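# Insert the matching pentomino piece into the board's hole

## Task

Pick the loose pentomino that matches the empty spot in the puzzle on the wooden board and set it lying flat in that hole. All other pieces in that same field must still lie flat inside it, and the board must not be flipped. Then release the piece and move both grippers clear, so that nothing touches the board, any of its pieces or any other loose object.

## Robot and tools

ROBOT. There are two six-joint arms with parallel grippers, named left_arm and right_arm. Their bases sit on opposite sides of the table. In the scene frame, left_arm's root link is at (+0.132, +0.551, +0.048) m with quat_wxyz (+0.762, 0, 0, -0.648), and right_arm's is at (-0.079, -0.437, +0.059) m with quat_wxyz (+0.686, 0, 0, +0.727). The scene frame has its origin at the table centre and +z pointing up. The table surface is at z = +0.020 m, and left_arm stands on the +y side. The words left and right are only names; they say nothing about image sides. The fingers point along the gripper's +x axis and close along its y axis. The reported hand point lies midway between the finger pads, 3 to 4 cm behind the tips.

execute_actions. Its argument actions is a list holding one item or nothing.
- An empty list moves nothing. It returns the current state together with camera pictures.
- A motion item is {"rows": [...], "steps": n}. It holds 1 to 15 rows, and n runs from 8 to 15 (15 if left out). Each step lasts 1/30 s. Row k is used on step k, and the last row is repeated for any remaining steps.
- Each row is one flat list of 14 numbers covering both arms. The order is left_arm waist, shoulder, elbow, wrist pitch, wrist yaw, wrist roll, opening, then the same seven for right_arm. Both blocks are always required, even if only one arm should move.
- The six joint numbers per arm are absolute target angles in radians, in the same form as the Joint positions line. They are not offsets.
- Stated joint ranges: waist -3.054 to 3.054, shoulder 0.000 to 3.142, elbow 0.000 to 2.356, wrist pitch -1.571 to 1.571, wrist yaw -1.571 to 1.571, wrist roll -3.142 to 3.142. A call is refused, and nothing is sent, if a target goes more than 0.010 past a range end and is also farther out than the current angle. True ends may differ from these values by up to 0.010. Targets beyond a true end are clipped to it, and the result may then say "joint sent to its limit". That line can refer to an earlier action. If it is missing, that is no proof the joint has room left.
- Opening is a command value from -1 to 1. +1 means fully open, a pad gap of 0.088 m. Empty fingers close fully at about -0.80; values below that make no further difference. Going from open to closed takes at least about 0.5 s.
- A wait item is {"steps": n} with n up to 300. It sends no command. It returns once n steps have passed since the previous result, and your reply time counts toward those steps.
- The optional pictures flag adds images from cam_high and cam_low, both 504x504.

MOTION LIMITS. On every step, each joint's target is capped at a fixed distance from its measured angle: 0.211 rad for waist, shoulder and elbow, 0.213 for wrist pitch, 0.267 for wrist yaw and 0.228 for wrist roll. If the targets would put the gripper more than 70 mm from where it now is, all of that arm's targets are scaled back toward the measured angles. Large moves therefore need several calls. Friction can leave joints short of their targets, especially at long reach, and very small changes may not happen at all. Check the Joint positions after every move.

TIMING. Each result is captured 8 steps before its action ends. Those last 8 steps run while you reply, and the next action starts after them. Between calls the arms keep heading for the last row you sent. They stop once motion has nearly ceased or a step is HELD. Fingers that are already moving finish their motion.

RESULT LINES.
- The state line, left_arm: … | right_arm: …, gives each hand's end_effector_position in m, its end_effector_quat_wxyz, and its linear and angular velocities, all in the scene frame. At long reach the printed position can be somewhat wrong.
- Joint positions and Joint velocities have one block per arm: six joints in order, then the pad gap in m.
- grip_measured is the measured opening on the command scale. Each gripper's reading has its own fixed error of up to about 1 mm. When squeezing something hard, the reading can be up to 0.061 narrower than the pads really are.
- To hold a part, keep commanding an opening below grip_measured: about 0.07 below holds firmly, less holds more gently. Parts thinner than about 3 mm get less grip force.
- "joint command not followed" means a clearance check altered or blocked some joint targets; the rest of the row still ran.
- HELD marks steps on which your row was not sent, in whole or in part.
- Joint torques and External joint torques are noisy, friction-affected estimates. "no reading" means no estimate is available.
- MOTOR HOT appears from 50 °C. OVER-TEMPERATURE FAULT means the arm is being held until it cools, which happens at 95 °C. If it does not cool in time, the arm loses power and falls limp.

zoom_image. Arguments are camera ("cam_high" or "cam_low") and region [x0, y0, x1, y1] in image pixels, measured from the top-left corner, at most 504 by 504. It gives a closer view of that camera's latest image and moves nothing.

read_manual. Only section "licences" exists. It returns URDF licence text and moves nothing.

finished_scene. Pass scene, the number of the current scene. The goal must already be met and must stay that way. A reply without any tool call also ends things.

WHAT TO AVOID.
- Do not let the arms collide or press hard on each other; that ends the scene.
- If contact torque reaches a joint's load limit, the arm freezes for 10 s and the rest of the call is dropped. Load limits in N m are waist 17.8, shoulder 22, elbow 22, wrist pitch 5.8, wrist yaw 5.78 and wrist roll 5.42. A held object's weight adds to this.
- Anything that ends up off the table is a failure.
- Drops, slips, slams and forceful shoves count against you.
- A held part may get a brief tug, and loose objects may get a push, at random moments.
- Holding loads heats the motors.
- Keep the other pieces in the field flat and the board right side up. Finish with both grippers open and clear of everything loose.

Each tool is called after "Emit:" by a JSON object that holds its "op" and its "data", one argument or row to a line.

## Session

Emit:
{"op": "execute_actions", "data": {
  "actions": []
}}

Scene clock: 0.00 s of 3950.00 s.
left_arm: end_effector_position=(+0.1844, +0.2407, +0.3713) grip_measured=+0.994 end_effector_quat_wxyz=(+0.765, -0.015, -0.023, -0.643) end_effector_velocity=(+0.002, +0.001, -0.002) end_effector_angular_velocity=(+0.003, +0.023, +0.009) | right_arm: end_effector_position=(-0.0348, +0.0043, +0.2192) grip_measured=+0.991 end_effector_quat_wxyz=(+0.656, -0.673, +0.115, +0.322) end_effector_velocity=(+0.002, -0.002, +0.001) end_effector_angular_velocity=(-0.012, -0.010, +0.000)
Joint positions: left_arm=[ 0.004  0.845  0.647  0.252 -0.006  0.007  0.088] | right_arm=[ 0.117  2.049  1.712 -1.014  0.93  -0.188  0.088]
Joint velocities: left_arm=[ 0.002 -0.002 -0.002 -0.007 -0.007 -0.022 -0.   ] | right_arm=[-0.002 -0.002 -0.002 -0.007  0.007 -0.007 -0.   ]
Joint torques (N m, as the arm reports them, + toward a larger angle): no reading
External joint torques (N m, as the arm's controller estimates them; a push from outside toward a larger angle lowers the number): no reading
Heat: left arm: hottest elbow 23 °C (+0.0 °C/min); right arm: hottest shoulder 24 °C (+0.0 °C/min).

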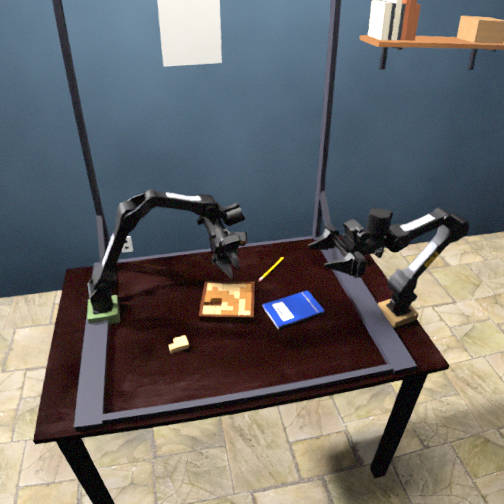

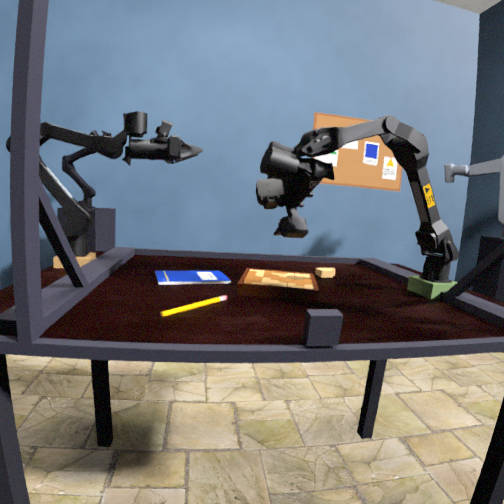

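Emit:
{"op": "zoom_image", "data": {
  "camera": "cam_high",
  "region": [150, 260, 290, 370]
}}

Emit:
{"op": "zoom_image", "data": {
  "camera": "cam_low",
  "region": [220, 240, 360, 310]
}}

Region (150, 260, 290, 370) of cam_high's 504x504 image, scaled by 3.600, with more detail than that image has; it fills the top 396 rows of this view, and the rest is white.

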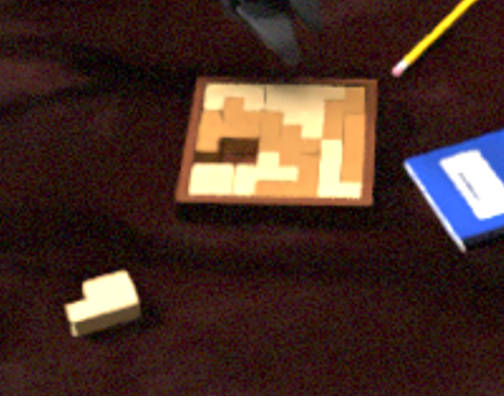

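Region (220, 240, 360, 310) of cam_low's 504x504 image, scaled by 3.600, with more detail than that image has.

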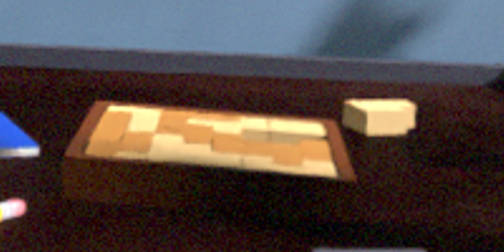

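Emit:
{"op": "execute_actions", "data": {
  "actions": [
    {"rows":[[0.004,0.845,0.647,0.252,0,0,1,-0.6,1.72,1.046,-0.897,0,0,0.2]],"steps":15}
  ]
}}

Emit:
{"op": "execute_actions", "data": {
  "actions": [
    {"steps":45}
  ],
  "pictures": true
}}

Scene clock: 2.17 s of 3950.00 s.
left_arm: end_effector_position=(+0.1842, +0.2407, +0.3713) grip_measured=+0.994 end_effector_quat_wxyz=(+0.765, -0.016, -0.022, -0.644) end_effector_velocity=(+0.000, +0.000, -0.002) end_effector_angular_velocity=(+0.003, +0.023, +0.004) | right_arm: end_effector_position=(+0.0439, -0.0816, +0.1820) grip_measured=+0.290 end_effector_quat_wxyz=(+0.693, -0.493, +0.368, +0.376) end_effector_velocity=(+0.345, -0.471, -0.235) end_effector_angular_velocity=(-0.057, +1.925, -1.500)
Joint positions: left_arm=[ 0.004  0.845  0.647  0.252 -0.004  0.004  0.088] | right_arm=[-0.225  1.764  1.357 -0.909  0.426 -0.025  0.053]
Joint velocities: left_arm=[-0.002 -0.002 -0.002 -0.007 -0.007 -0.022 -0.   ] | right_arm=[-1.834 -0.813 -1.37   0.11  -1.912  0.168 -0.069]
Joint torques (N m, as the arm reports them, + toward a larger angle): left_arm=[-0.14 -2.66  7.87  1.83  0.14 -0.1 ] | right_arm=[ 1.55 -4.12  1.67  0.39 -0.13  0.25]
External joint torques (N m, as the arm's controller estimates them; a push from outside toward a larger angle lowers the number): left_arm=[-0.15 -0.47  0.57  0.03  0.14 -0.11] | right_arm=[-0.3   0.32 -2.24 -0.14 -0.13  0.25]
Heat: left arm: hottest elbow 23 °C (+0.0 °C/min); right arm: hottest shoulder 25 °C (+0.0 °C/min).
Steps of this call (steps 1 to 58: nothing new was sent; steps 59 to 65: the first 7 steps of this action). Readings (joint positions):
59: left_arm=[0.004 0.845 0.647 0.252 -0.006 0.007] | right_arm=[0.104 2.019 1.675 -0.971 0.867 -0.149]
60: left_arm=[0.004 0.845 0.647 0.252 -0.006 0.006] | right_arm=[0.070 1.980 1.621 -0.955 0.780 -0.108]
62: left_arm=[0.004 0.845 0.647 0.252 -0.006 0.004] | right_arm=[-0.035 1.883 1.508 -0.930 0.635 -0.059]
65: the state above

Scene clock: 3.67 s of 3950.00 s.
left_arm: end_effector_position=(+0.1842, +0.2407, +0.3713) grip_measured=+0.994 end_effector_quat_wxyz=(+0.764, -0.016, -0.022, -0.644) end_effector_velocity=(+0.002, +0.002, -0.003) end_effector_angular_velocity=(+0.006, +0.009, +0.009) | right_arm: end_effector_position=(+0.0706, -0.1883, +0.0990) grip_measured=+0.203 end_effector_quat_wxyz=(+0.614, -0.352, +0.615, +0.349) end_effector_velocity=(-0.003, -0.001, +0.000) end_effector_angular_velocity=(+0.005, +0.023, +0.005)
Joint positions: left_arm=[ 0.004  0.845  0.647  0.252 -0.004  0.003  0.088] | right_arm=[-0.599  1.732  1.057 -0.899  0.003 -0.007  0.049]
Joint velocities: left_arm=[ 0.002 -0.007 -0.007 -0.007 -0.007 -0.007  0.   ] | right_arm=[-0.002 -0.002 -0.002 -0.007 -0.022 -0.007 -0.   ]
Joint torques (N m, as the arm reports them, + toward a larger angle): left_arm=[-0.11 -2.69  7.84  1.83  0.15 -0.11] | right_arm=[-0.31 -6.47  2.94  0.07 -0.07  0.23]
External joint torques (N m, as the arm's controller estimates them; a push from outside toward a larger angle lowers the number): left_arm=[-0.13 -0.51  0.6   0.04  0.16 -0.12] | right_arm=[-0.32 -0.22 -2.13 -0.25 -0.06  0.23]
Heat: left arm: hottest elbow 24 °C (+0.0 °C/min); right arm: hottest shoulder 25 °C (+0.0 °C/min).
Kept back: nothing.
Steps of this call (steps 1 to 8: the last 8 steps of your previous action; steps 9 to 30: the robot went on to your last target; steps 31 to 45: nothing new was sent). Readings (joint positions):
1: left_arm=[0.004 0.845 0.647 0.252 -0.004 0.003] | right_arm=[-0.285 1.744 1.313 -0.905 0.362 -0.020]
2: left_arm=[0.004 0.845 0.647 0.252 -0.004 0.003] | right_arm=[-0.341 1.733 1.269 -0.903 0.298 -0.017]
4: left_arm=[0.004 0.845 0.647 0.252 -0.004 0.003] | right_arm=[-0.450 1.731 1.177 -0.900 0.165 -0.013]
8: left_arm=[0.004 0.845 0.647 0.252 -0.004 0.003] | right_arm=[-0.593 1.732 1.064 -0.905 0.042 -0.007]
45: the state above
All arms were judged still, so your last target was given up. Only a new action makes them travel on or press farther. Fingers that are still opening or closing keep moving.

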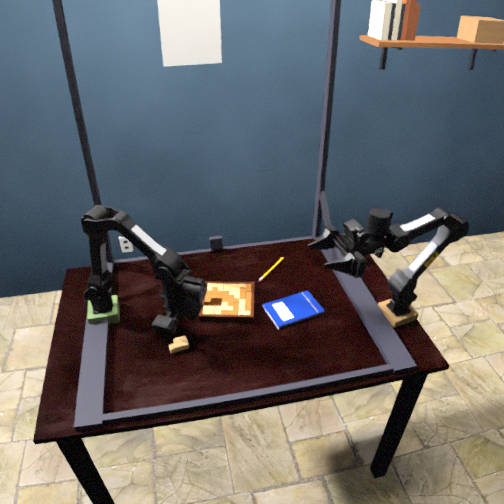

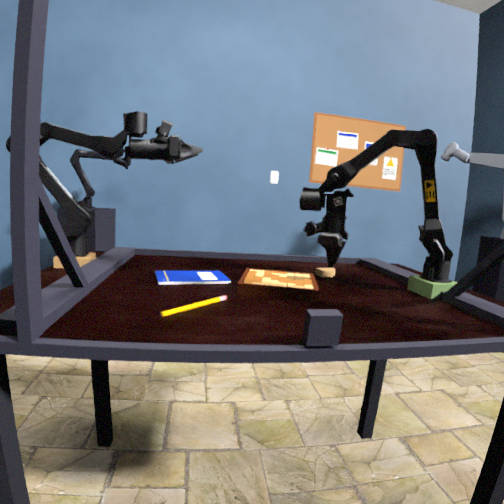

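Emit:
{"op": "execute_actions", "data": {
  "actions": [
    {"rows":[[0.004,0.845,0.647,0.252,0,0,1,-0.648,1.87,1.126,-0.828,0,-0.7,0.5]],"steps":15}
  ]
}}

Emit:
{"op": "execute_actions", "data": {
  "actions": [
    {"steps":15}
  ],
  "pictures": true
}}

Emit:
{"op": "zoom_image", "data": {
  "camera": "cam_high",
  "region": [130, 280, 250, 370]
}}

Emit:
{"op": "zoom_image", "data": {
  "camera": "cam_low",
  "region": [280, 220, 380, 290]
}}

Scene clock: 4.77 s of 3950.00 s.
left_arm: end_effector_position=(+0.1842, +0.2407, +0.3713) grip_measured=+0.994 end_effector_quat_wxyz=(+0.764, -0.016, -0.021, -0.644) end_effector_velocity=(+0.000, +0.000, -0.002) end_effector_angular_velocity=(+0.006, +0.009, +0.004) | right_arm: end_effector_position=(+0.0952, -0.1730, +0.0803) grip_measured=+0.477 end_effector_quat_wxyz=(+0.528, -0.472, +0.522, +0.475) end_effector_velocity=(+0.045, +0.043, -0.022) end_effector_angular_velocity=(+0.107, -0.103, +2.032)
Joint positions: left_arm=[ 0.004  0.845  0.647  0.252 -0.004  0.003  0.088] | right_arm=[-0.642  1.846  1.117 -0.833 -0.001 -0.482  0.062]
Joint velocities: left_arm=[-0.002 -0.002 -0.002 -0.007 -0.007 -0.007  0.   ] | right_arm=[-0.042  0.139  0.085  0.198  0.007 -2.073  0.013]
Joint torques (N m, as the arm reports them, + toward a larger angle): left_arm=[-0.12 -2.69  7.88  1.83  0.15 -0.1 ] | right_arm=[-0.2  -4.72  3.9  -0.2  -0.01 -0.27]
External joint torques (N m, as the arm's controller estimates them; a push from outside toward a larger angle lowers the number): left_arm=[-0.12 -0.49  0.59  0.03  0.15 -0.11] | right_arm=[-0.2   1.5  -0.32 -0.25  0.01 -0.26]
Heat: left arm: hottest elbow 24 °C (+0.0 °C/min); right arm: hottest shoulder 25 °C (+0.0 °C/min).
Steps of this call (steps 1 to 26: nothing new was sent; steps 27 to 33: the first 7 steps of this action). Readings (joint positions):
27: left_arm=[0.004 0.845 0.647 0.252 -0.004 0.003] | right_arm=[-0.604 1.752 1.065 -0.895 -0.000 -0.063]
28: left_arm=[0.004 0.845 0.647 0.252 -0.004 0.003] | right_arm=[-0.614 1.778 1.081 -0.866 -0.001 -0.133]
30: left_arm=[0.004 0.845 0.647 0.252 -0.004 0.003] | right_arm=[-0.635 1.833 1.107 -0.837 -0.001 -0.272]
33: the state above

Scene clock: 5.27 s of 3950.00 s.
left_arm: end_effector_position=(+0.1842, +0.2407, +0.3713) grip_measured=+0.994 end_effector_quat_wxyz=(+0.764, -0.016, -0.021, -0.644) end_effector_velocity=(+0.002, +0.001, -0.005) end_effector_angular_velocity=(+0.020, +0.012, +0.019) | right_arm: end_effector_position=(+0.0975, -0.1736, +0.0798) grip_measured=+0.497 end_effector_quat_wxyz=(+0.477, -0.526, +0.470, +0.524) end_effector_velocity=(+0.001, -0.003, +0.002) end_effector_angular_velocity=(-0.006, -0.005, +0.005)
Joint positions: left_arm=[ 0.004  0.845  0.647  0.252 -0.004  0.003  0.088] | right_arm=[-0.646  1.85   1.12  -0.833  0.005 -0.691  0.063]
Joint velocities: left_arm=[-0.002 -0.002 -0.002 -0.022 -0.022 -0.007 -0.   ] | right_arm=[-0.002 -0.007 -0.002 -0.007  0.007 -0.007 -0.   ]
Joint torques (N m, as the arm reports them, + toward a larger angle): left_arm=[-0.16 -2.67  7.88  1.83  0.15 -0.1 ] | right_arm=[-0.19 -4.31  4.5   0.22 -0.22 -0.27]
External joint torques (N m, as the arm's controller estimates them; a push from outside toward a larger angle lowers the number): left_arm=[-0.18 -0.52  0.65  0.06  0.15 -0.11] | right_arm=[-0.19  2.7  -0.44 -0.09 -0.18 -0.26]
Heat: left arm: hottest elbow 24 °C (+11.4 °C/min); right arm: hottest shoulder 25 °C (+11.4 °C/min).
Kept back: nothing.
Steps of this call (steps 1 to 8: the last 8 steps of your previous action; steps 9 to 15: the robot went on to your last target). Readings (joint positions):
1: left_arm=[0.004 0.845 0.647 0.252 -0.004 0.003] | right_arm=[-0.643 1.849 1.119 -0.833 0.003 -0.547]
2: left_arm=[0.004 0.845 0.647 0.252 -0.004 0.003] | right_arm=[-0.644 1.849 1.119 -0.833 0.003 -0.596]
4: left_arm=[0.004 0.845 0.647 0.252 -0.004 0.003] | right_arm=[-0.645 1.850 1.120 -0.833 0.004 -0.648]
8: left_arm=[0.004 0.845 0.647 0.252 -0.004 0.003] | right_arm=[-0.646 1.850 1.120 -0.833 0.005 -0.683]
15: the state above

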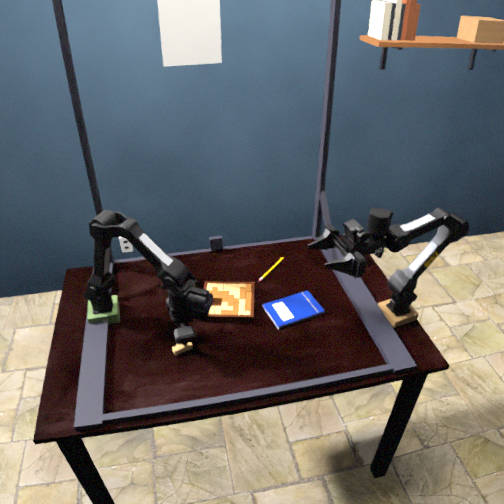

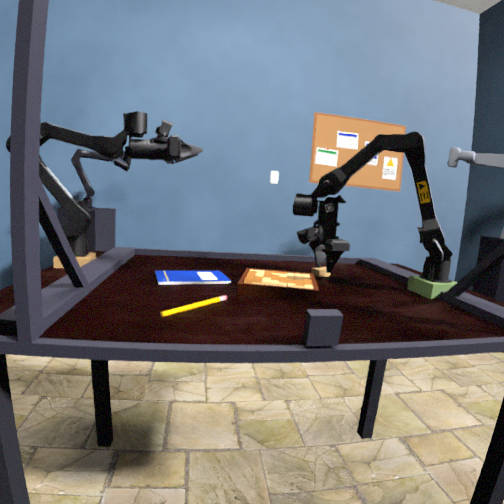

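Region (130, 280, 250, 370) of cam_high's 504x504 image, scaled by 4.200, with more detail than that image has; it fills the top 378 rows of this view, and the rest is white.

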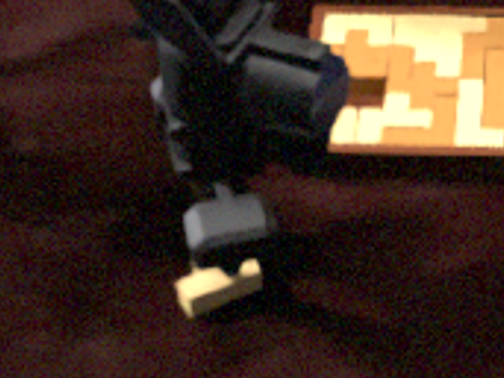

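Region (280, 220, 380, 290) of cam_low's 504x504 image, scaled by 5.040, with more detail than that image has; it fills the top 353 rows of this view, and the rest is white.

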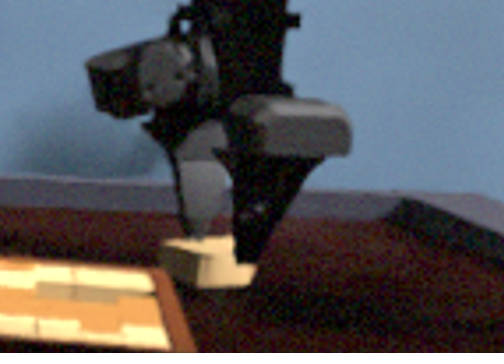

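Emit:
{"op": "execute_actions", "data": {
  "actions": [
    {"rows":[[0.004,0.845,0.647,0.252,0,0,1,-0.648,1.915,1.126,-0.783,0,-0.7,1]],"steps":15}
  ]
}}

Emit:
{"op": "execute_actions", "data": {
  "actions": [
    {"steps":10}
  ],
  "pictures": true
}}

Emit:
{"op": "zoom_image", "data": {
  "camera": "cam_high",
  "region": [130, 280, 250, 370]
}}

Emit:
{"op": "zoom_image", "data": {
  "camera": "cam_low",
  "region": [280, 220, 380, 290]
}}

Scene clock: 6.00 s of 3950.00 s.
left_arm: end_effector_position=(+0.1842, +0.2407, +0.3713) grip_measured=+0.994 end_effector_quat_wxyz=(+0.764, -0.016, -0.021, -0.644) end_effector_velocity=(+0.002, +0.001, +0.001) end_effector_angular_velocity=(-0.009, +0.006, +0.009) | right_arm: end_effector_position=(+0.1043, -0.1634, +0.0766) grip_measured=+0.952 end_effector_quat_wxyz=(+0.489, -0.525, +0.458, +0.526) end_effector_velocity=(+0.005, +0.009, -0.001) end_effector_angular_velocity=(+0.051, -0.007, -0.014)
Joint positions: left_arm=[ 0.004  0.845  0.647  0.252 -0.004  0.003  0.088] | right_arm=[-0.646  1.873  1.136 -0.791  0.005 -0.692  0.086]
Joint velocities: left_arm=[ 0.002 -0.002 -0.002  0.007 -0.007 -0.007 -0.   ] | right_arm=[-0.007  0.002 -0.002  0.051 -0.022  0.007  0.023]
Joint torques (N m, as the arm reports them, + toward a larger angle): left_arm=[-0.13 -2.64  7.86  1.83  0.15 -0.09] | right_arm=[-0.5  -2.15  2.99  0.34 -0.25 -0.32]
External joint torques (N m, as the arm's controller estimates them; a push from outside toward a larger angle lowers the number): left_arm=[-0.15 -0.41  0.5   0.01  0.16 -0.1 ] | right_arm=[-0.44  5.11 -2.15 -0.06 -0.21 -0.33]
Heat: left arm: hottest elbow 24 °C (+10.0 °C/min); right arm: hottest shoulder 25 °C (+10.0 °C/min).
Steps of this call (steps 1 to 15: the robot went on to your last target; steps 16 to 22: the first 7 steps of this action). Readings (joint positions):
16: left_arm=[0.004 0.845 0.647 0.252 -0.004 0.003] | right_arm=[-0.646 1.857 1.120 -0.826 0.004 -0.692]
17: left_arm=[0.004 0.845 0.647 0.252 -0.004 0.003] | right_arm=[-0.646 1.862 1.124 -0.816 0.004 -0.692]
19: left_arm=[0.004 0.845 0.647 0.252 -0.004 0.003] | right_arm=[-0.646 1.870 1.132 -0.795 0.005 -0.692]
22: the state above

Scene clock: 6.33 s of 3950.00 s.
left_arm: end_effector_position=(+0.1842, +0.2407, +0.3713) grip_measured=+0.994 end_effector_quat_wxyz=(+0.764, -0.016, -0.021, -0.644) end_effector_velocity=(-0.002, -0.001, -0.003) end_effector_angular_velocity=(+0.008, +0.023, -0.011) | right_arm: end_effector_position=(+0.1046, -0.1629, +0.0764) grip_measured=+0.987 end_effector_quat_wxyz=(+0.489, -0.524, +0.458, +0.526) end_effector_velocity=(+0.000, -0.003, -0.001) end_effector_angular_velocity=(-0.014, +0.000, +0.005)
Joint positions: left_arm=[ 0.004  0.845  0.647  0.252 -0.004  0.003  0.088] | right_arm=[-0.646  1.873  1.136 -0.788  0.005 -0.692  0.087]
Joint velocities: left_arm=[-0.002  0.002 -0.002 -0.007  0.007 -0.022 -0.   ] | right_arm=[-0.002  0.002 -0.002 -0.007  0.007 -0.007  0.   ]
Joint torques (N m, as the arm reports them, + toward a larger angle): left_arm=[-0.12 -2.68  7.84  1.84  0.14 -0.11] | right_arm=[-0.41 -2.09  3.27  0.3  -0.24 -0.26]
External joint torques (N m, as the arm's controller estimates them; a push from outside toward a larger angle lowers the number): left_arm=[-0.1  -0.55  0.59  0.05  0.14 -0.12] | right_arm=[-0.39  5.   -1.68 -0.07 -0.21 -0.27]
Heat: left arm: hottest elbow 25 °C (+18.9 °C/min); right arm: hottest shoulder 25 °C (+9.5 °C/min).
Kept back: nothing.
Steps of this call (steps 1 to 8: the last 8 steps of your previous action; steps 9 to 10: the robot went on to your last target). Readings (joint positions):
1: left_arm=[0.004 0.845 0.647 0.252 -0.004 0.003] | right_arm=[-0.646 1.873 1.136 -0.790 0.005 -0.692]
2: left_arm=[0.004 0.845 0.647 0.252 -0.004 0.003] | right_arm=[-0.646 1.873 1.136 -0.789 0.005 -0.692]
4: left_arm=[0.004 0.845 0.647 0.252 -0.004 0.003] | right_arm=[-0.646 1.873 1.136 -0.789 0.005 -0.692]
8: left_arm=[0.004 0.845 0.647 0.252 -0.004 0.003] | right_arm=[-0.646 1.873 1.136 -0.788 0.005 -0.692]
10: the state above

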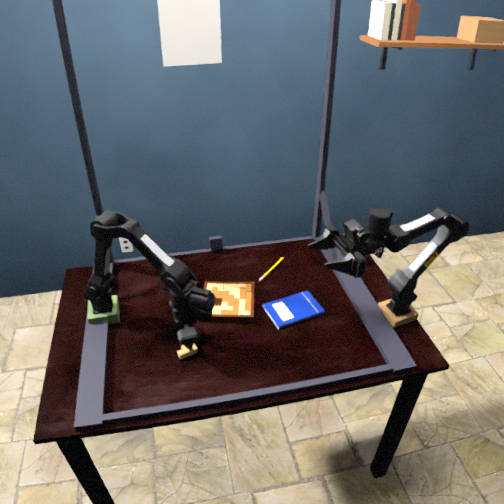

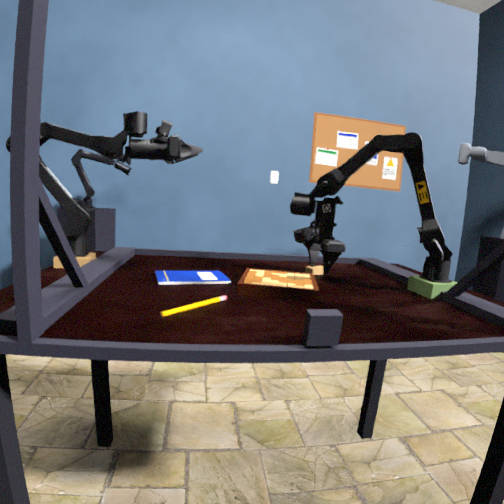

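Region (130, 280, 250, 370) of cam_high's 504x504 image, scaled by 4.200, with more detail than that image has; it fills the top 378 rows of this view, and the rest is white.

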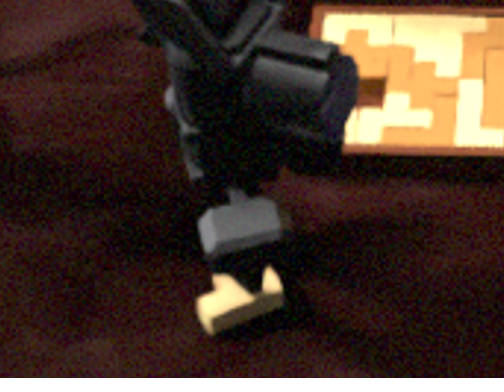

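Region (280, 220, 380, 290) of cam_low's 504x504 image, scaled by 5.040, with more detail than that image has; it fills the top 353 rows of this view, and the rest is white.

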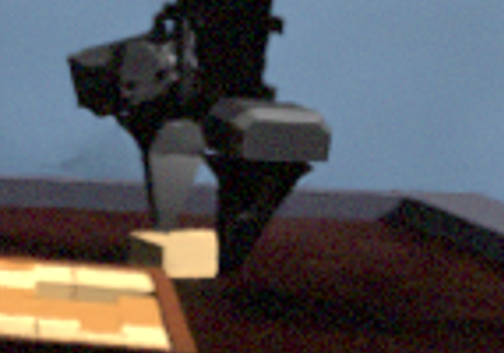

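Emit:
{"op": "execute_actions", "data": {
  "actions": [
    {"rows":[[0.004,0.845,0.647,0.252,0,0,1,-0.646,1.78,1.136,-0.9,0,-0.7,1],[0.004,0.845,0.647,0.252,0,0,1,-0.646,1.78,1.136,-0.9,0,-0.7,1],[0.004,0.845,0.647,0.252,0,0,1,-0.646,1.78,1.136,-0.9,0,-0.7,1],[0.004,0.845,0.647,0.252,0,0,1,-0.646,1.78,1.136,-0.9,0,-0.7,1],[0.004,0.845,0.647,0.252,0,0,1,-0.7,1.9,1.3,-0.95,0,-0.8,1],[0.004,0.845,0.647,0.252,0,0,1,-0.762,2.0,1.447,-0.97,0,-0.9,1],[0.004,0.845,0.647,0.252,0,0,1,-0.762,2.0,1.447,-0.97,0,-0.9,1],[0.004,0.845,0.647,0.252,0,0,1,-0.762,2.046,1.447,-0.97,0,-0.9,1]],"steps":15}
  ]
}}

Emit:
{"op": "execute_actions", "data": {
  "actions": [
    {"steps":15}
  ],
  "pictures": true
}}

Emit:
{"op": "zoom_image", "data": {
  "camera": "cam_high",
  "region": [130, 280, 250, 370]
}}

Emit:
{"op": "zoom_image", "data": {
  "camera": "cam_low",
  "region": [280, 220, 380, 290]
}}

Scene clock: 7.50 s of 3950.00 s.
left_arm: end_effector_position=(+0.1842, +0.2407, +0.3713) grip_measured=+0.994 end_effector_quat_wxyz=(+0.764, -0.016, -0.021, -0.644) end_effector_velocity=(-0.003, -0.000, -0.002) end_effector_angular_velocity=(+0.006, +0.008, -0.015) | right_arm: end_effector_position=(+0.1234, -0.1601, +0.1015) grip_measured=+0.988 end_effector_quat_wxyz=(+0.458, -0.541, +0.447, +0.546) end_effector_velocity=(+0.536, +0.266, +0.041) end_effector_angular_velocity=(+0.500, -0.414, +0.214)
Joint positions: left_arm=[ 0.004  0.845  0.647  0.252 -0.004  0.003  0.088] | right_arm=[-0.692  1.9    1.282 -0.938 -0.006 -0.816  0.087]
Joint velocities: left_arm=[-0.007 -0.002 -0.002 -0.007  0.007 -0.007  0.   ] | right_arm=[-0.789  1.326  1.976 -0.007  0.022 -1.004 -0.   ]
Joint torques (N m, as the arm reports them, + toward a larger angle): left_arm=[-0.11 -2.67  7.85  1.83  0.15 -0.1 ] | right_arm=[-1.42 -5.98  4.72 -0.3   0.14 -0.25]
External joint torques (N m, as the arm's controller estimates them; a push from outside toward a larger angle lowers the number): left_arm=[-0.09 -0.53  0.62  0.04  0.15 -0.11] | right_arm=[-0.51  2.62 -0.49 -0.53  0.06 -0.19]
Heat: left arm: hottest elbow 25 °C (+16.0 °C/min); right arm: hottest shoulder 25 °C (+8.0 °C/min).
Steps of this call (steps 1 to 15: the robot went on to your last target; steps 16 to 28: nothing new was sent; steps 29 to 35: the first 7 steps of this action). Readings (joint positions):
29: left_arm=[0.004 0.845 0.647 0.252 -0.004 0.003] | right_arm=[-0.646 1.858 1.137 -0.802 0.004 -0.694]
30: left_arm=[0.004 0.845 0.647 0.252 -0.004 0.003] | right_arm=[-0.646 1.845 1.137 -0.839 0.003 -0.694]
32: left_arm=[0.004 0.845 0.647 0.252 -0.004 0.003] | right_arm=[-0.646 1.818 1.136 -0.878 0.002 -0.694]
35: the state above

Scene clock: 8.00 s of 3950.00 s.
left_arm: end_effector_position=(+0.1842, +0.2407, +0.3713) grip_measured=+0.994 end_effector_quat_wxyz=(+0.764, -0.016, -0.021, -0.644) end_effector_velocity=(+0.000, +0.000, -0.002) end_effector_angular_velocity=(+0.006, +0.009, +0.004) | right_arm: end_effector_position=(+0.1640, -0.1521, +0.0913) grip_measured=+0.988 end_effector_quat_wxyz=(+0.452, -0.545, +0.450, +0.544) end_effector_velocity=(-0.005, +0.001, +0.000) end_effector_angular_velocity=(+0.018, +0.033, +0.020)
Joint positions: left_arm=[ 0.004  0.845  0.647  0.252 -0.004  0.003  0.088] | right_arm=[-0.764  2.036  1.433 -0.967  0.001 -0.894  0.087]
Joint velocities: left_arm=[-0.002 -0.002 -0.002 -0.007 -0.007 -0.007  0.   ] | right_arm=[-0.002 -0.002 -0.002 -0.007 -0.037 -0.022 -0.   ]
Joint torques (N m, as the arm reports them, + toward a larger angle): left_arm=[-0.14 -2.68  7.87  1.82  0.16 -0.11] | right_arm=[ 0.15 -6.5   5.43 -0.29 -0.15 -0.19]
External joint torques (N m, as the arm's controller estimates them; a push from outside toward a larger angle lowers the number): left_arm=[-0.13 -0.46  0.56  0.01  0.16 -0.12] | right_arm=[ 0.09  1.92  0.28 -0.57 -0.09 -0.19]
Heat: left arm: hottest elbow 25 °C (+15.0 °C/min); right arm: hottest shoulder 25 °C (+7.5 °C/min).
Kept back: nothing.
Steps of this call (steps 1 to 8: the last 8 steps of your previous action; steps 9 to 15: the robot went on to your last target). Readings (joint positions):
1: left_arm=[0.004 0.845 0.647 0.252 -0.004 0.003] | right_arm=[-0.717 1.945 1.340 -0.938 -0.003 -0.840]
2: left_arm=[0.004 0.845 0.647 0.252 -0.004 0.003] | right_arm=[-0.738 1.978 1.382 -0.939 -0.000 -0.857]
4: left_arm=[0.004 0.845 0.647 0.252 -0.004 0.003] | right_arm=[-0.762 2.013 1.417 -0.956 0.001 -0.876]
8: left_arm=[0.004 0.845 0.647 0.252 -0.004 0.003] | right_arm=[-0.765 2.034 1.426 -0.966 0.001 -0.890]
15: the state above

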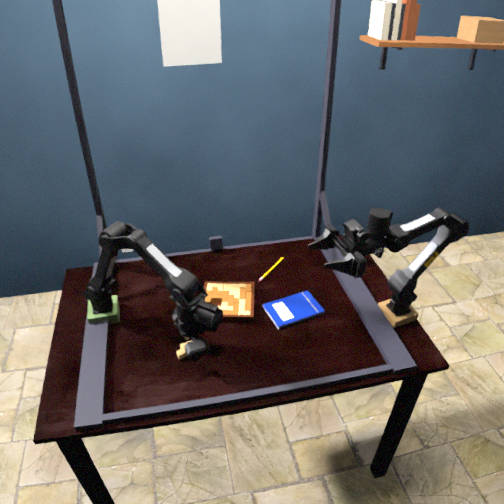

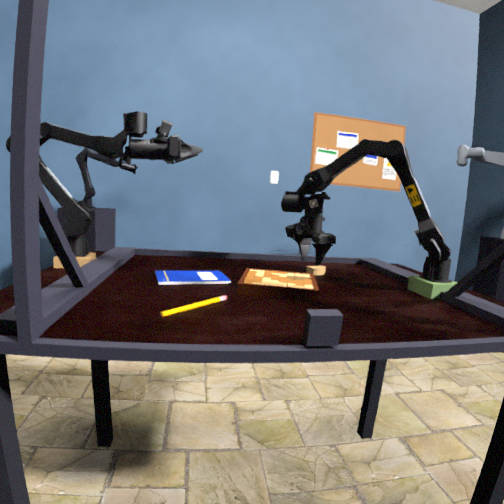

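Region (130, 280, 250, 370) of cam_high's 504x504 image, scaled by 4.200, with more detail than that image has; it fills the top 378 rows of this view, and the rest is white.

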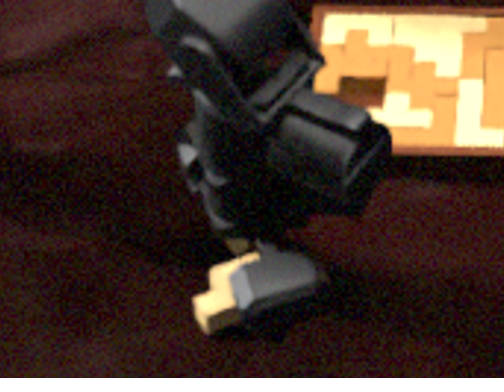

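Region (280, 220, 380, 290) of cam_low's 504x504 image, scaled by 5.040, with more detail than that image has; it fills the top 353 rows of this view, and the rest is white.

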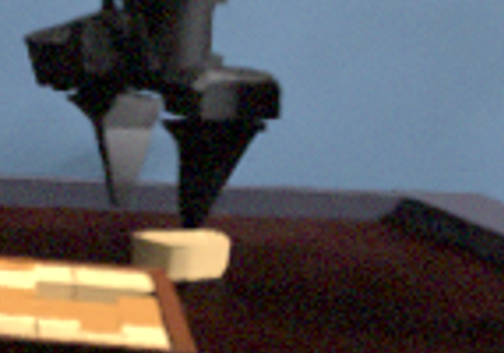

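Emit:
{"op": "execute_actions", "data": {
  "actions": [
    {"rows":[[0.004,0.845,0.647,0.252,0,0,1,-0.735,1.92,1.265,-0.91,0,-0.87,1]],"steps":15}
  ],
  "pictures": true
}}

Emit:
{"op": "execute_actions", "data": {
  "actions": [
    {"rows":[[0.004,0.845,0.647,0.252,0,0,1,-0.735,2.0,1.245,-0.83,0,-0.87,1]],"steps":15}
  ]
}}

Emit:
{"op": "execute_actions", "data": {
  "actions": [
    {"steps":10}
  ],
  "pictures": true
}}

Emit:
{"op": "zoom_image", "data": {
  "camera": "cam_high",
  "region": [130, 280, 250, 370]
}}

Emit:
{"op": "zoom_image", "data": {
  "camera": "cam_low",
  "region": [280, 220, 380, 290]
}}

Scene clock: 9.07 s of 3950.00 s.
left_arm: end_effector_position=(+0.1842, +0.2407, +0.3713) grip_measured=+0.994 end_effector_quat_wxyz=(+0.764, -0.016, -0.021, -0.644) end_effector_velocity=(-0.001, +0.000, -0.004) end_effector_angular_velocity=(+0.013, -0.005, +0.000) | right_arm: end_effector_position=(+0.1377, -0.1681, +0.0883) grip_measured=+0.988 end_effector_quat_wxyz=(+0.446, -0.548, +0.449, +0.547) end_effector_velocity=(-0.013, -0.015, +0.002) end_effector_angular_velocity=(-0.004, -0.025, +0.005)
Joint positions: left_arm=[ 0.004  0.845  0.647  0.252 -0.004  0.003  0.088] | right_arm=[-0.736  1.942  1.284 -0.917  0.001 -0.879  0.087]
Joint velocities: left_arm=[-0.007 -0.002 -0.007 -0.007 -0.007  0.007 -0.   ] | right_arm=[ 0.012 -0.081 -0.105  0.037  0.022  0.007 -0.   ]
Joint torques (N m, as the arm reports them, + toward a larger angle): left_arm=[-0.13 -2.64  7.85  1.83  0.16 -0.1 ] | right_arm=[-0.03 -8.76  2.79  0.1  -0.15  0.27]
External joint torques (N m, as the arm's controller estimates them; a push from outside toward a larger angle lowers the number): left_arm=[-0.13 -0.49  0.63  0.05  0.16 -0.11] | right_arm=[ 0.28 -0.96 -2.27 -0.21 -0.14  0.27]
Heat: left arm: hottest elbow 25 °C (+13.2 °C/min); right arm: hottest shoulder 26 °C (+13.2 °C/min).
Steps of this call (steps 1 to 15: the robot went on to your last target; steps 16 to 25: nothing new was sent; steps 26 to 32: the first 7 steps of this action). Readings (joint positions):
26: left_arm=[0.004 0.845 0.647 0.252 -0.004 0.003] | right_arm=[-0.762 2.018 1.404 -0.937 0.001 -0.893]
27: left_arm=[0.004 0.845 0.647 0.252 -0.004 0.003] | right_arm=[-0.757 1.994 1.364 -0.931 0.001 -0.889]
29: left_arm=[0.004 0.845 0.647 0.252 -0.004 0.003] | right_arm=[-0.745 1.957 1.308 -0.934 0.001 -0.884]
32: the state above

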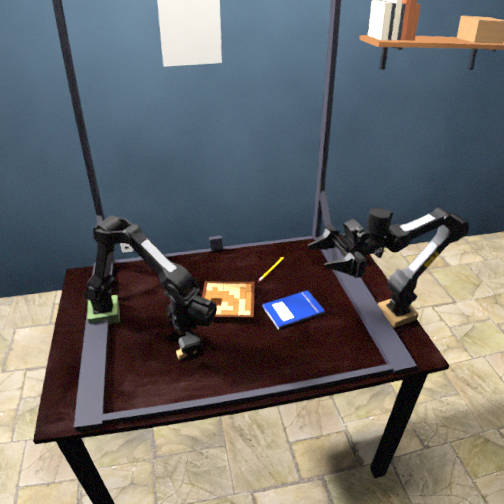

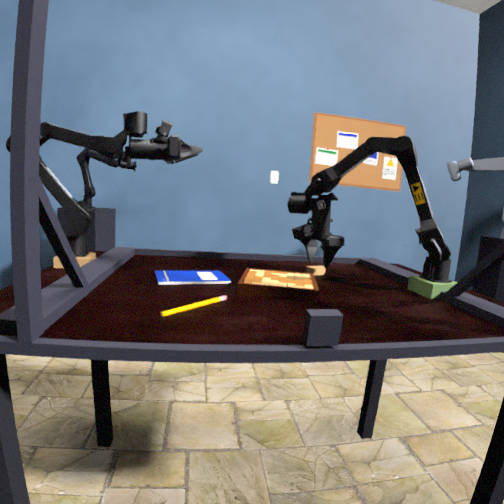

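Scene clock: 9.57 s of 3950.00 s.
left_arm: end_effector_position=(+0.1842, +0.2407, +0.3713) grip_measured=+0.994 end_effector_quat_wxyz=(+0.764, -0.016, -0.021, -0.644) end_effector_velocity=(+0.000, +0.001, +0.003) end_effector_angular_velocity=(-0.013, +0.006, +0.004) | right_arm: end_effector_position=(+0.1391, -0.1661, +0.0655) grip_measured=+0.988 end_effector_quat_wxyz=(+0.446, -0.548, +0.450, +0.546) end_effector_velocity=(-0.011, -0.010, -0.039) end_effector_angular_velocity=(-0.053, +0.071, +0.005)
Joint positions: left_arm=[ 0.004  0.845  0.647  0.252 -0.004  0.003  0.088] | right_arm=[-0.736  1.991  1.253 -0.84   0.001 -0.876  0.087]
Joint velocities: left_arm=[-0.002 -0.002  0.002  0.007 -0.007 -0.007 -0.   ] | right_arm=[-0.002  0.085 -0.051  0.051 -0.022 -0.007  0.   ]
Joint torques (N m, as the arm reports them, + toward a larger angle): left_arm=[-0.11 -2.66  7.85  1.82  0.14 -0.1 ] | right_arm=[-0.01 -6.81  3.3   0.24 -0.17  0.27]
External joint torques (N m, as the arm's controller estimates them; a push from outside toward a larger angle lowers the number): left_arm=[-0.1  -0.4   0.47 -0.01  0.14 -0.11] | right_arm=[-0.02  2.   -2.26 -0.15 -0.11  0.27]
Heat: left arm: hottest elbow 25 °C (+12.5 °C/min); right arm: hottest shoulder 26 °C (+12.5 °C/min).
Steps of this call (steps 1 to 8: the last 8 steps of your previous action; steps 9 to 15: the first 7 steps of this action). Readings (joint positions):
9: left_arm=[0.004 0.845 0.647 0.252 -0.004 0.003] | right_arm=[-0.736 1.942 1.271 -0.895 0.001 -0.876]
10: left_arm=[0.004 0.845 0.647 0.252 -0.004 0.003] | right_arm=[-0.736 1.949 1.269 -0.869 0.001 -0.876]
12: left_arm=[0.004 0.845 0.647 0.252 -0.004 0.003] | right_arm=[-0.736 1.972 1.265 -0.847 0.001 -0.876]
15: the state above

Scene clock: 9.90 s of 3950.00 s.
left_arm: end_effector_position=(+0.1842, +0.2407, +0.3713) grip_measured=+0.994 end_effector_quat_wxyz=(+0.764, -0.016, -0.021, -0.644) end_effector_velocity=(+0.000, +0.000, -0.004) end_effector_angular_velocity=(+0.011, +0.010, +0.004) | right_arm: end_effector_position=(+0.1398, -0.1654, +0.0646) grip_measured=+0.988 end_effector_quat_wxyz=(+0.447, -0.547, +0.449, +0.546) end_effector_velocity=(-0.004, -0.001, +0.001) end_effector_angular_velocity=(-0.001, +0.010, +0.024)
Joint positions: left_arm=[ 0.004  0.845  0.647  0.252 -0.004  0.003  0.088] | right_arm=[-0.736  1.992  1.252 -0.833  0.001 -0.876  0.087]
Joint velocities: left_arm=[-0.002 -0.002 -0.007 -0.007 -0.007 -0.007 -0.   ] | right_arm=[ 0.002 -0.007 -0.007 -0.007 -0.007 -0.022 -0.   ]
Joint torques (N m, as the arm reports them, + toward a larger angle): left_arm=[-0.11 -2.64  7.83  1.82  0.15 -0.1 ] | right_arm=[ 0.06 -6.19  3.03  0.06 -0.13  0.24]
External joint torques (N m, as the arm's controller estimates them; a push from outside toward a larger angle lowers the number): left_arm=[-0.11 -0.43  0.51  0.01  0.15 -0.11] | right_arm=[ 0.    1.68 -1.84 -0.22 -0.07  0.24]
Heat: left arm: hottest elbow 25 °C (+12.1 °C/min); right arm: hottest shoulder 26 °C (+12.1 °C/min).
Kept back: nothing.
Steps of this call (steps 1 to 8: the last 8 steps of your previous action; steps 9 to 10: the robot went on to your last target). Readings (joint positions):
1: left_arm=[0.004 0.845 0.647 0.252 -0.004 0.003] | right_arm=[-0.736 1.992 1.253 -0.837 0.001 -0.876]
2: left_arm=[0.004 0.845 0.647 0.252 -0.004 0.003] | right_arm=[-0.736 1.992 1.252 -0.836 0.001 -0.876]
4: left_arm=[0.004 0.845 0.647 0.252 -0.004 0.003] | right_arm=[-0.736 1.992 1.252 -0.833 0.001 -0.876]
8: left_arm=[0.004 0.845 0.647 0.252 -0.004 0.003] | right_arm=[-0.736 1.992 1.252 -0.833 0.001 -0.876]
10: the state above

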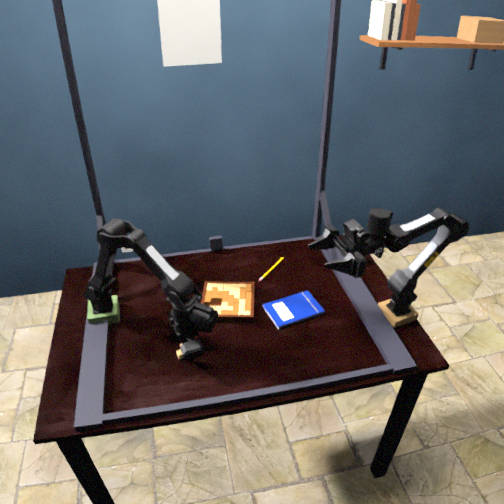

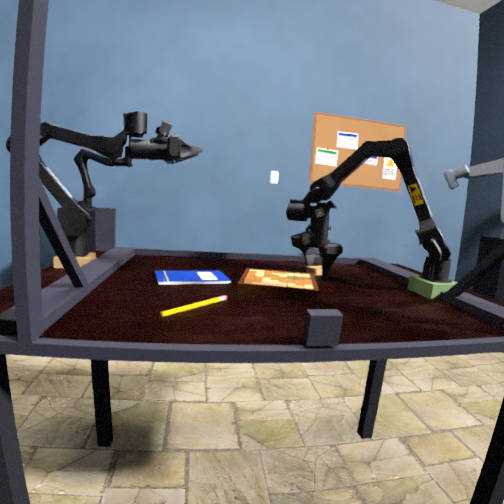

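Region (130, 280, 250, 370) of cam_high's 504x504 image, scaled by 4.200, with more detail than that image has; it fills the top 378 rows of this view, and the rest is white.

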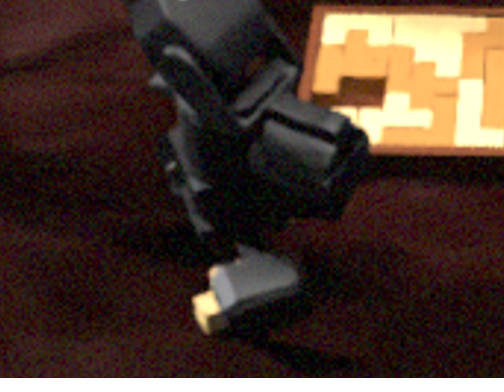

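Region (280, 220, 380, 290) of cam_low's 504x504 image, scaled by 5.040, with more detail than that image has; it fills the top 353 rows of this view, and the rest is white.

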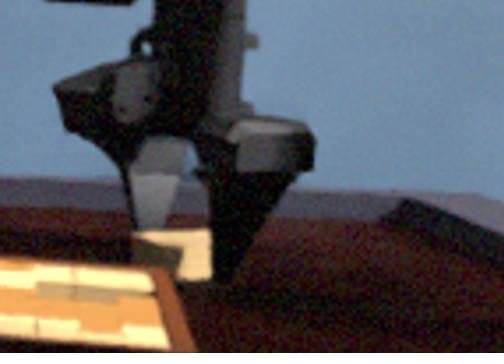

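Emit:
{"op": "execute_actions", "data": {
  "actions": [
    {"rows":[[0.004,0.845,0.647,0.252,0,0,1,-0.735,2.0,1.245,-0.83,0,-0.87,-0.2]],"steps":15}
  ]
}}

Emit:
{"op": "execute_actions", "data": {
  "actions": [
    {"steps":12}
  ]
}}

Scene clock: 10.50 s of 3950.00 s.
left_arm: end_effector_position=(+0.1842, +0.2407, +0.3713) grip_measured=+0.994 end_effector_quat_wxyz=(+0.764, -0.016, -0.021, -0.644) end_effector_velocity=(+0.002, +0.001, +0.003) end_effector_angular_velocity=(-0.013, +0.006, +0.019) | right_arm: end_effector_position=(+0.1398, -0.1654, +0.0646) grip_measured=+0.211 end_effector_quat_wxyz=(+0.447, -0.547, +0.449, +0.546) end_effector_velocity=(-0.003, +0.001, -0.000) end_effector_angular_velocity=(+0.008, +0.022, -0.010)
Joint positions: left_arm=[ 0.004  0.845  0.647  0.252 -0.004  0.003  0.088] | right_arm=[-0.736  1.992  1.252 -0.833  0.001 -0.876  0.049]
Joint velocities: left_arm=[-0.002 -0.002  0.002  0.007 -0.022 -0.007 -0.   ] | right_arm=[-0.002  0.002  0.002 -0.007 -0.022  0.007 -0.175]
Joint torques (N m, as the arm reports them, + toward a larger angle): left_arm=[-0.12 -2.69  7.86  1.83  0.15 -0.11] | right_arm=[ 0.07 -6.24  3.02  0.06 -0.11  0.24]
External joint torques (N m, as the arm's controller estimates them; a push from outside toward a larger angle lowers the number): left_arm=[-0.13 -0.45  0.5   0.01  0.15 -0.12] | right_arm=[ 0.06  1.6  -1.85 -0.23 -0.06  0.24]
Heat: left arm: hottest elbow 26 °C (+17.1 °C/min); right arm: hottest shoulder 26 °C (+11.4 °C/min).
Steps of this call (steps 1 to 11: the robot went on to your last target; steps 12 to 18: the first 7 steps of this action). Readings (joint positions):
12: left_arm=[0.004 0.845 0.647 0.252 -0.004 0.003] | right_arm=[-0.736 1.992 1.252 -0.833 0.001 -0.876]
13: left_arm=[0.004 0.845 0.647 0.252 -0.004 0.003] | right_arm=[-0.736 1.992 1.252 -0.833 0.001 -0.876]
15: left_arm=[0.004 0.845 0.647 0.252 -0.004 0.003] | right_arm=[-0.736 1.992 1.252 -0.833 0.001 -0.876]
18: the state above

Scene clock: 10.90 s of 3950.00 s.
left_arm: end_effector_position=(+0.1842, +0.2407, +0.3713) grip_measured=+0.994 end_effector_quat_wxyz=(+0.764, -0.016, -0.021, -0.644) end_effector_velocity=(-0.002, +0.000, -0.002) end_effector_angular_velocity=(+0.006, +0.008, -0.010) | right_arm: end_effector_position=(+0.1399, -0.1651, +0.0646) grip_measured=-0.035 end_effector_quat_wxyz=(+0.448, -0.547, +0.448, +0.547) end_effector_velocity=(-0.002, -0.002, -0.001) end_effector_angular_velocity=(-0.005, +0.013, -0.010)
Joint positions: left_arm=[ 0.004  0.845  0.647  0.252 -0.004  0.003  0.088] | right_arm=[-0.736  1.992  1.252 -0.831  0.001 -0.876  0.037]
Joint velocities: left_arm=[-0.002 -0.002 -0.002 -0.007  0.007 -0.007  0.   ] | right_arm=[-0.002  0.002 -0.002 -0.007 -0.007  0.007 -0.   ]
Joint torques (N m, as the arm reports them, + toward a larger angle): left_arm=[-0.13 -2.69  7.88  1.82  0.15 -0.09] | right_arm=[ 0.14 -6.5   3.14 -0.05 -0.09  0.27]
External joint torques (N m, as the arm's controller estimates them; a push from outside toward a larger angle lowers the number): left_arm=[-0.12 -0.49  0.57  0.02  0.15 -0.1 ] | right_arm=[ 0.13  1.35 -1.71 -0.33 -0.04  0.27]
Heat: left arm: hottest elbow 26 °C (+16.5 °C/min); right arm: hottest shoulder 26 °C (+11.0 °C/min).
Kept back: nothing.
Steps of this call (steps 1 to 8: the last 8 steps of your previous action; steps 9 to 12: the robot went on to your last target). Readings (joint positions):
1: left_arm=[0.004 0.845 0.647 0.252 -0.004 0.003] | right_arm=[-0.736 1.992 1.252 -0.833 0.001 -0.876]
2: left_arm=[0.004 0.845 0.647 0.252 -0.004 0.003] | right_arm=[-0.736 1.992 1.252 -0.833 0.001 -0.876]
4: left_arm=[0.004 0.845 0.647 0.252 -0.004 0.003] | right_arm=[-0.736 1.992 1.252 -0.832 0.001 -0.876]
8: left_arm=[0.004 0.845 0.647 0.252 -0.004 0.003] | right_arm=[-0.736 1.992 1.252 -0.831 0.001 -0.876]
12: the state above

Emit:
{"op": "execute_actions", "data": {
  "actions": [
    {"rows":[[0.004,0.845,0.647,0.252,0,0,1,-0.735,1.8,1.245,-1.0,0,-0.87,-0.2],[0.004,0.845,0.647,0.252,0,0,1,-0.735,1.8,1.245,-1.0,0,-0.87,-0.2],[0.004,0.845,0.647,0.252,0,0,1,-0.735,1.8,1.245,-1.0,0,-0.87,-0.2],[0.004,0.845,0.647,0.252,0,0,1,-0.735,1.8,1.245,-1.0,0,-0.87,-0.2],[0.004,0.845,0.647,0.252,0,0,1,-0.735,1.8,1.245,-1.0,0,-0.87,-0.2],[0.004,0.845,0.647,0.252,0,0,1,-0.735,1.8,1.245,-1.0,0,-0.87,-0.2],[0.004,0.845,0.647,0.252,0,0,1,-0.5,1.9,1.4,-1.03,0,-0.4,-0.2],[0.004,0.845,0.647,0.252,0,0,1,-0.5,1.9,1.4,-1.03,0,-0.4,-0.2],[0.004,0.845,0.647,0.252,0,0,1,-0.209,2.0,1.546,-1.03,0,0.15,-0.2],[0.004,0.845,0.647,0.252,0,0,1,-0.209,2.0,1.546,-1.03,0,0.15,-0.2],[0.004,0.845,0.647,0.252,0,0,1,-0.209,2.0,1.546,-1.03,0,0.15,-0.2],[0.004,0.845,0.647,0.252,0,0,1,-0.209,2.075,1.546,-1.03,0,0.15,-0.2]],"steps":15}
  ]
}}

Emit:
{"op": "execute_actions", "data": {
  "actions": [
    {"steps":30}
  ],
  "pictures": true
}}

Emit:
{"op": "zoom_image", "data": {
  "camera": "cam_high",
  "region": [160, 250, 280, 340]
}}

Emit:
{"op": "zoom_image", "data": {
  "camera": "cam_low",
  "region": [230, 220, 350, 300]
}}

Scene clock: 12.30 s of 3950.00 s.
left_arm: end_effector_position=(+0.1842, +0.2407, +0.3713) grip_measured=+0.994 end_effector_quat_wxyz=(+0.764, -0.016, -0.021, -0.644) end_effector_velocity=(+0.004, +0.001, -0.008) end_effector_angular_velocity=(+0.025, +0.013, +0.024) | right_arm: end_effector_position=(+0.1246, -0.1782, +0.1251) grip_measured=-0.035 end_effector_quat_wxyz=(+0.466, -0.542, +0.452, +0.534) end_effector_velocity=(-0.146, +0.218, +0.154) end_effector_angular_velocity=(-0.383, -0.109, -1.115)
Joint positions: left_arm=[ 0.004  0.845  0.647  0.252 -0.004  0.003  0.088] | right_arm=[-0.719  1.819  1.274 -1.008  0.013 -0.82   0.037]
Joint velocities: left_arm=[ 0.002 -0.002 -0.007 -0.022 -0.022 -0.007 -0.   ] | right_arm=[ 0.921  0.325  1.053 -0.989  0.359  2.029 -0.   ]
Joint torques (N m, as the arm reports them, + toward a larger angle): left_arm=[-0.11 -2.67  7.89  1.83  0.15 -0.1 ] | right_arm=[ 9.55 -1.44  7.44  1.23 -0.84  0.2 ]
External joint torques (N m, as the arm's controller estimates them; a push from outside toward a larger angle lowers the number): left_arm=[-0.13 -0.49  0.64  0.05  0.15 -0.11] | right_arm=[ 2.19  2.37  1.3  -0.65  0.02  0.38]
Heat: left arm: hottest elbow 26 °C (+14.6 °C/min); right arm: hottest shoulder 26 °C (+9.8 °C/min).
Steps of this call (steps 1 to 15: the robot went on to your last target; steps 16 to 35: nothing new was sent; steps 36 to 42: the first 7 steps of this action). Readings (joint positions):
36: left_arm=[0.004 0.845 0.647 0.252 -0.004 0.003] | right_arm=[-0.736 1.969 1.252 -0.857 0.001 -0.875]
37: left_arm=[0.004 0.845 0.647 0.252 -0.004 0.003] | right_arm=[-0.736 1.942 1.248 -0.919 0.001 -0.875]
39: left_arm=[0.004 0.845 0.647 0.252 -0.004 0.003] | right_arm=[-0.736 1.868 1.241 -0.969 0.001 -0.875]
42: the state above

Scene clock: 13.30 s of 3950.00 s.
left_arm: end_effector_position=(+0.1842, +0.2407, +0.3713) grip_measured=+0.994 end_effector_quat_wxyz=(+0.764, -0.016, -0.021, -0.644) end_effector_velocity=(-0.002, +0.002, +0.001) end_effector_angular_velocity=(-0.004, +0.006, -0.010) | right_arm: end_effector_position=(-0.0204, -0.0529, +0.1029) grip_measured=-0.035 end_effector_quat_wxyz=(+0.569, -0.419, +0.567, +0.423) end_effector_velocity=(-0.001, -0.006, -0.002) end_effector_angular_velocity=(-0.025, +0.011, +0.005)
Joint positions: left_arm=[ 0.004  0.845  0.647  0.252 -0.004  0.003  0.088] | right_arm=[-0.21   2.069  1.532 -1.028 -0.001  0.143  0.037]
Joint velocities: left_arm=[-0.002 -0.012 -0.002 -0.007  0.007 -0.007 -0.   ] | right_arm=[-0.002  0.002 -0.002 -0.022 -0.007 -0.007 -0.   ]
Joint torques (N m, as the arm reports them, + toward a larger angle): left_arm=[-0.13 -2.69  7.86  1.83  0.15 -0.1 ] | right_arm=[-0.05 -7.53  5.44 -0.16  0.03  0.27]
External joint torques (N m, as the arm's controller estimates them; a push from outside toward a larger angle lowers the number): left_arm=[-0.11 -0.39  0.46 -0.01  0.15 -0.11] | right_arm=[-0.05  1.21  0.21 -0.47  0.03  0.27]
Heat: left arm: hottest elbow 26 °C (+13.5 °C/min); right arm: hottest shoulder 26 °C (+9.0 °C/min).
Kept back: nothing.
Steps of this call (steps 1 to 8: the last 8 steps of your previous action; steps 9 to 30: the robot went on to your last target). Readings (joint positions):
1: left_arm=[0.004 0.845 0.647 0.252 -0.004 0.003] | right_arm=[-0.679 1.832 1.306 -1.013 0.015 -0.757]
2: left_arm=[0.004 0.845 0.647 0.252 -0.004 0.003] | right_arm=[-0.629 1.863 1.349 -1.014 0.009 -0.703]
4: left_arm=[0.004 0.845 0.647 0.252 -0.004 0.003] | right_arm=[-0.528 1.924 1.436 -1.014 0.006 -0.593]
8: left_arm=[0.004 0.845 0.647 0.252 -0.004 0.003] | right_arm=[-0.323 2.022 1.516 -1.019 0.003 -0.357]
30: the state above

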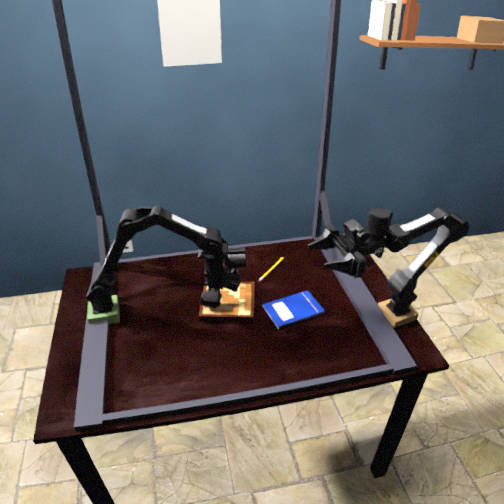

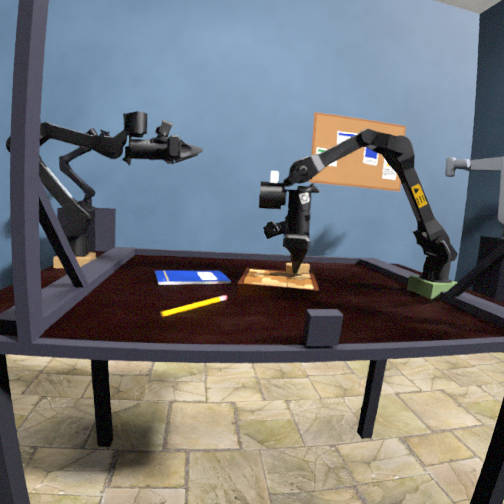

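Region (160, 250, 280, 340) of cam_high's 504x504 image, scaled by 4.200, with more detail than that image has; it fills the top 378 rows of this view, and the rest is white.

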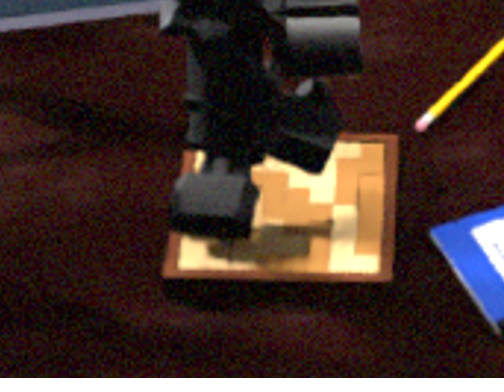

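Region (230, 220, 350, 300) of cam_low's 504x504 image, scaled by 4.200, with more detail than that image has.

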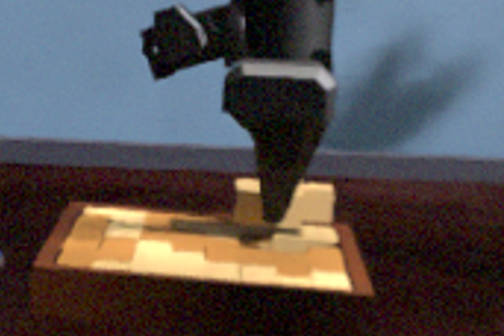

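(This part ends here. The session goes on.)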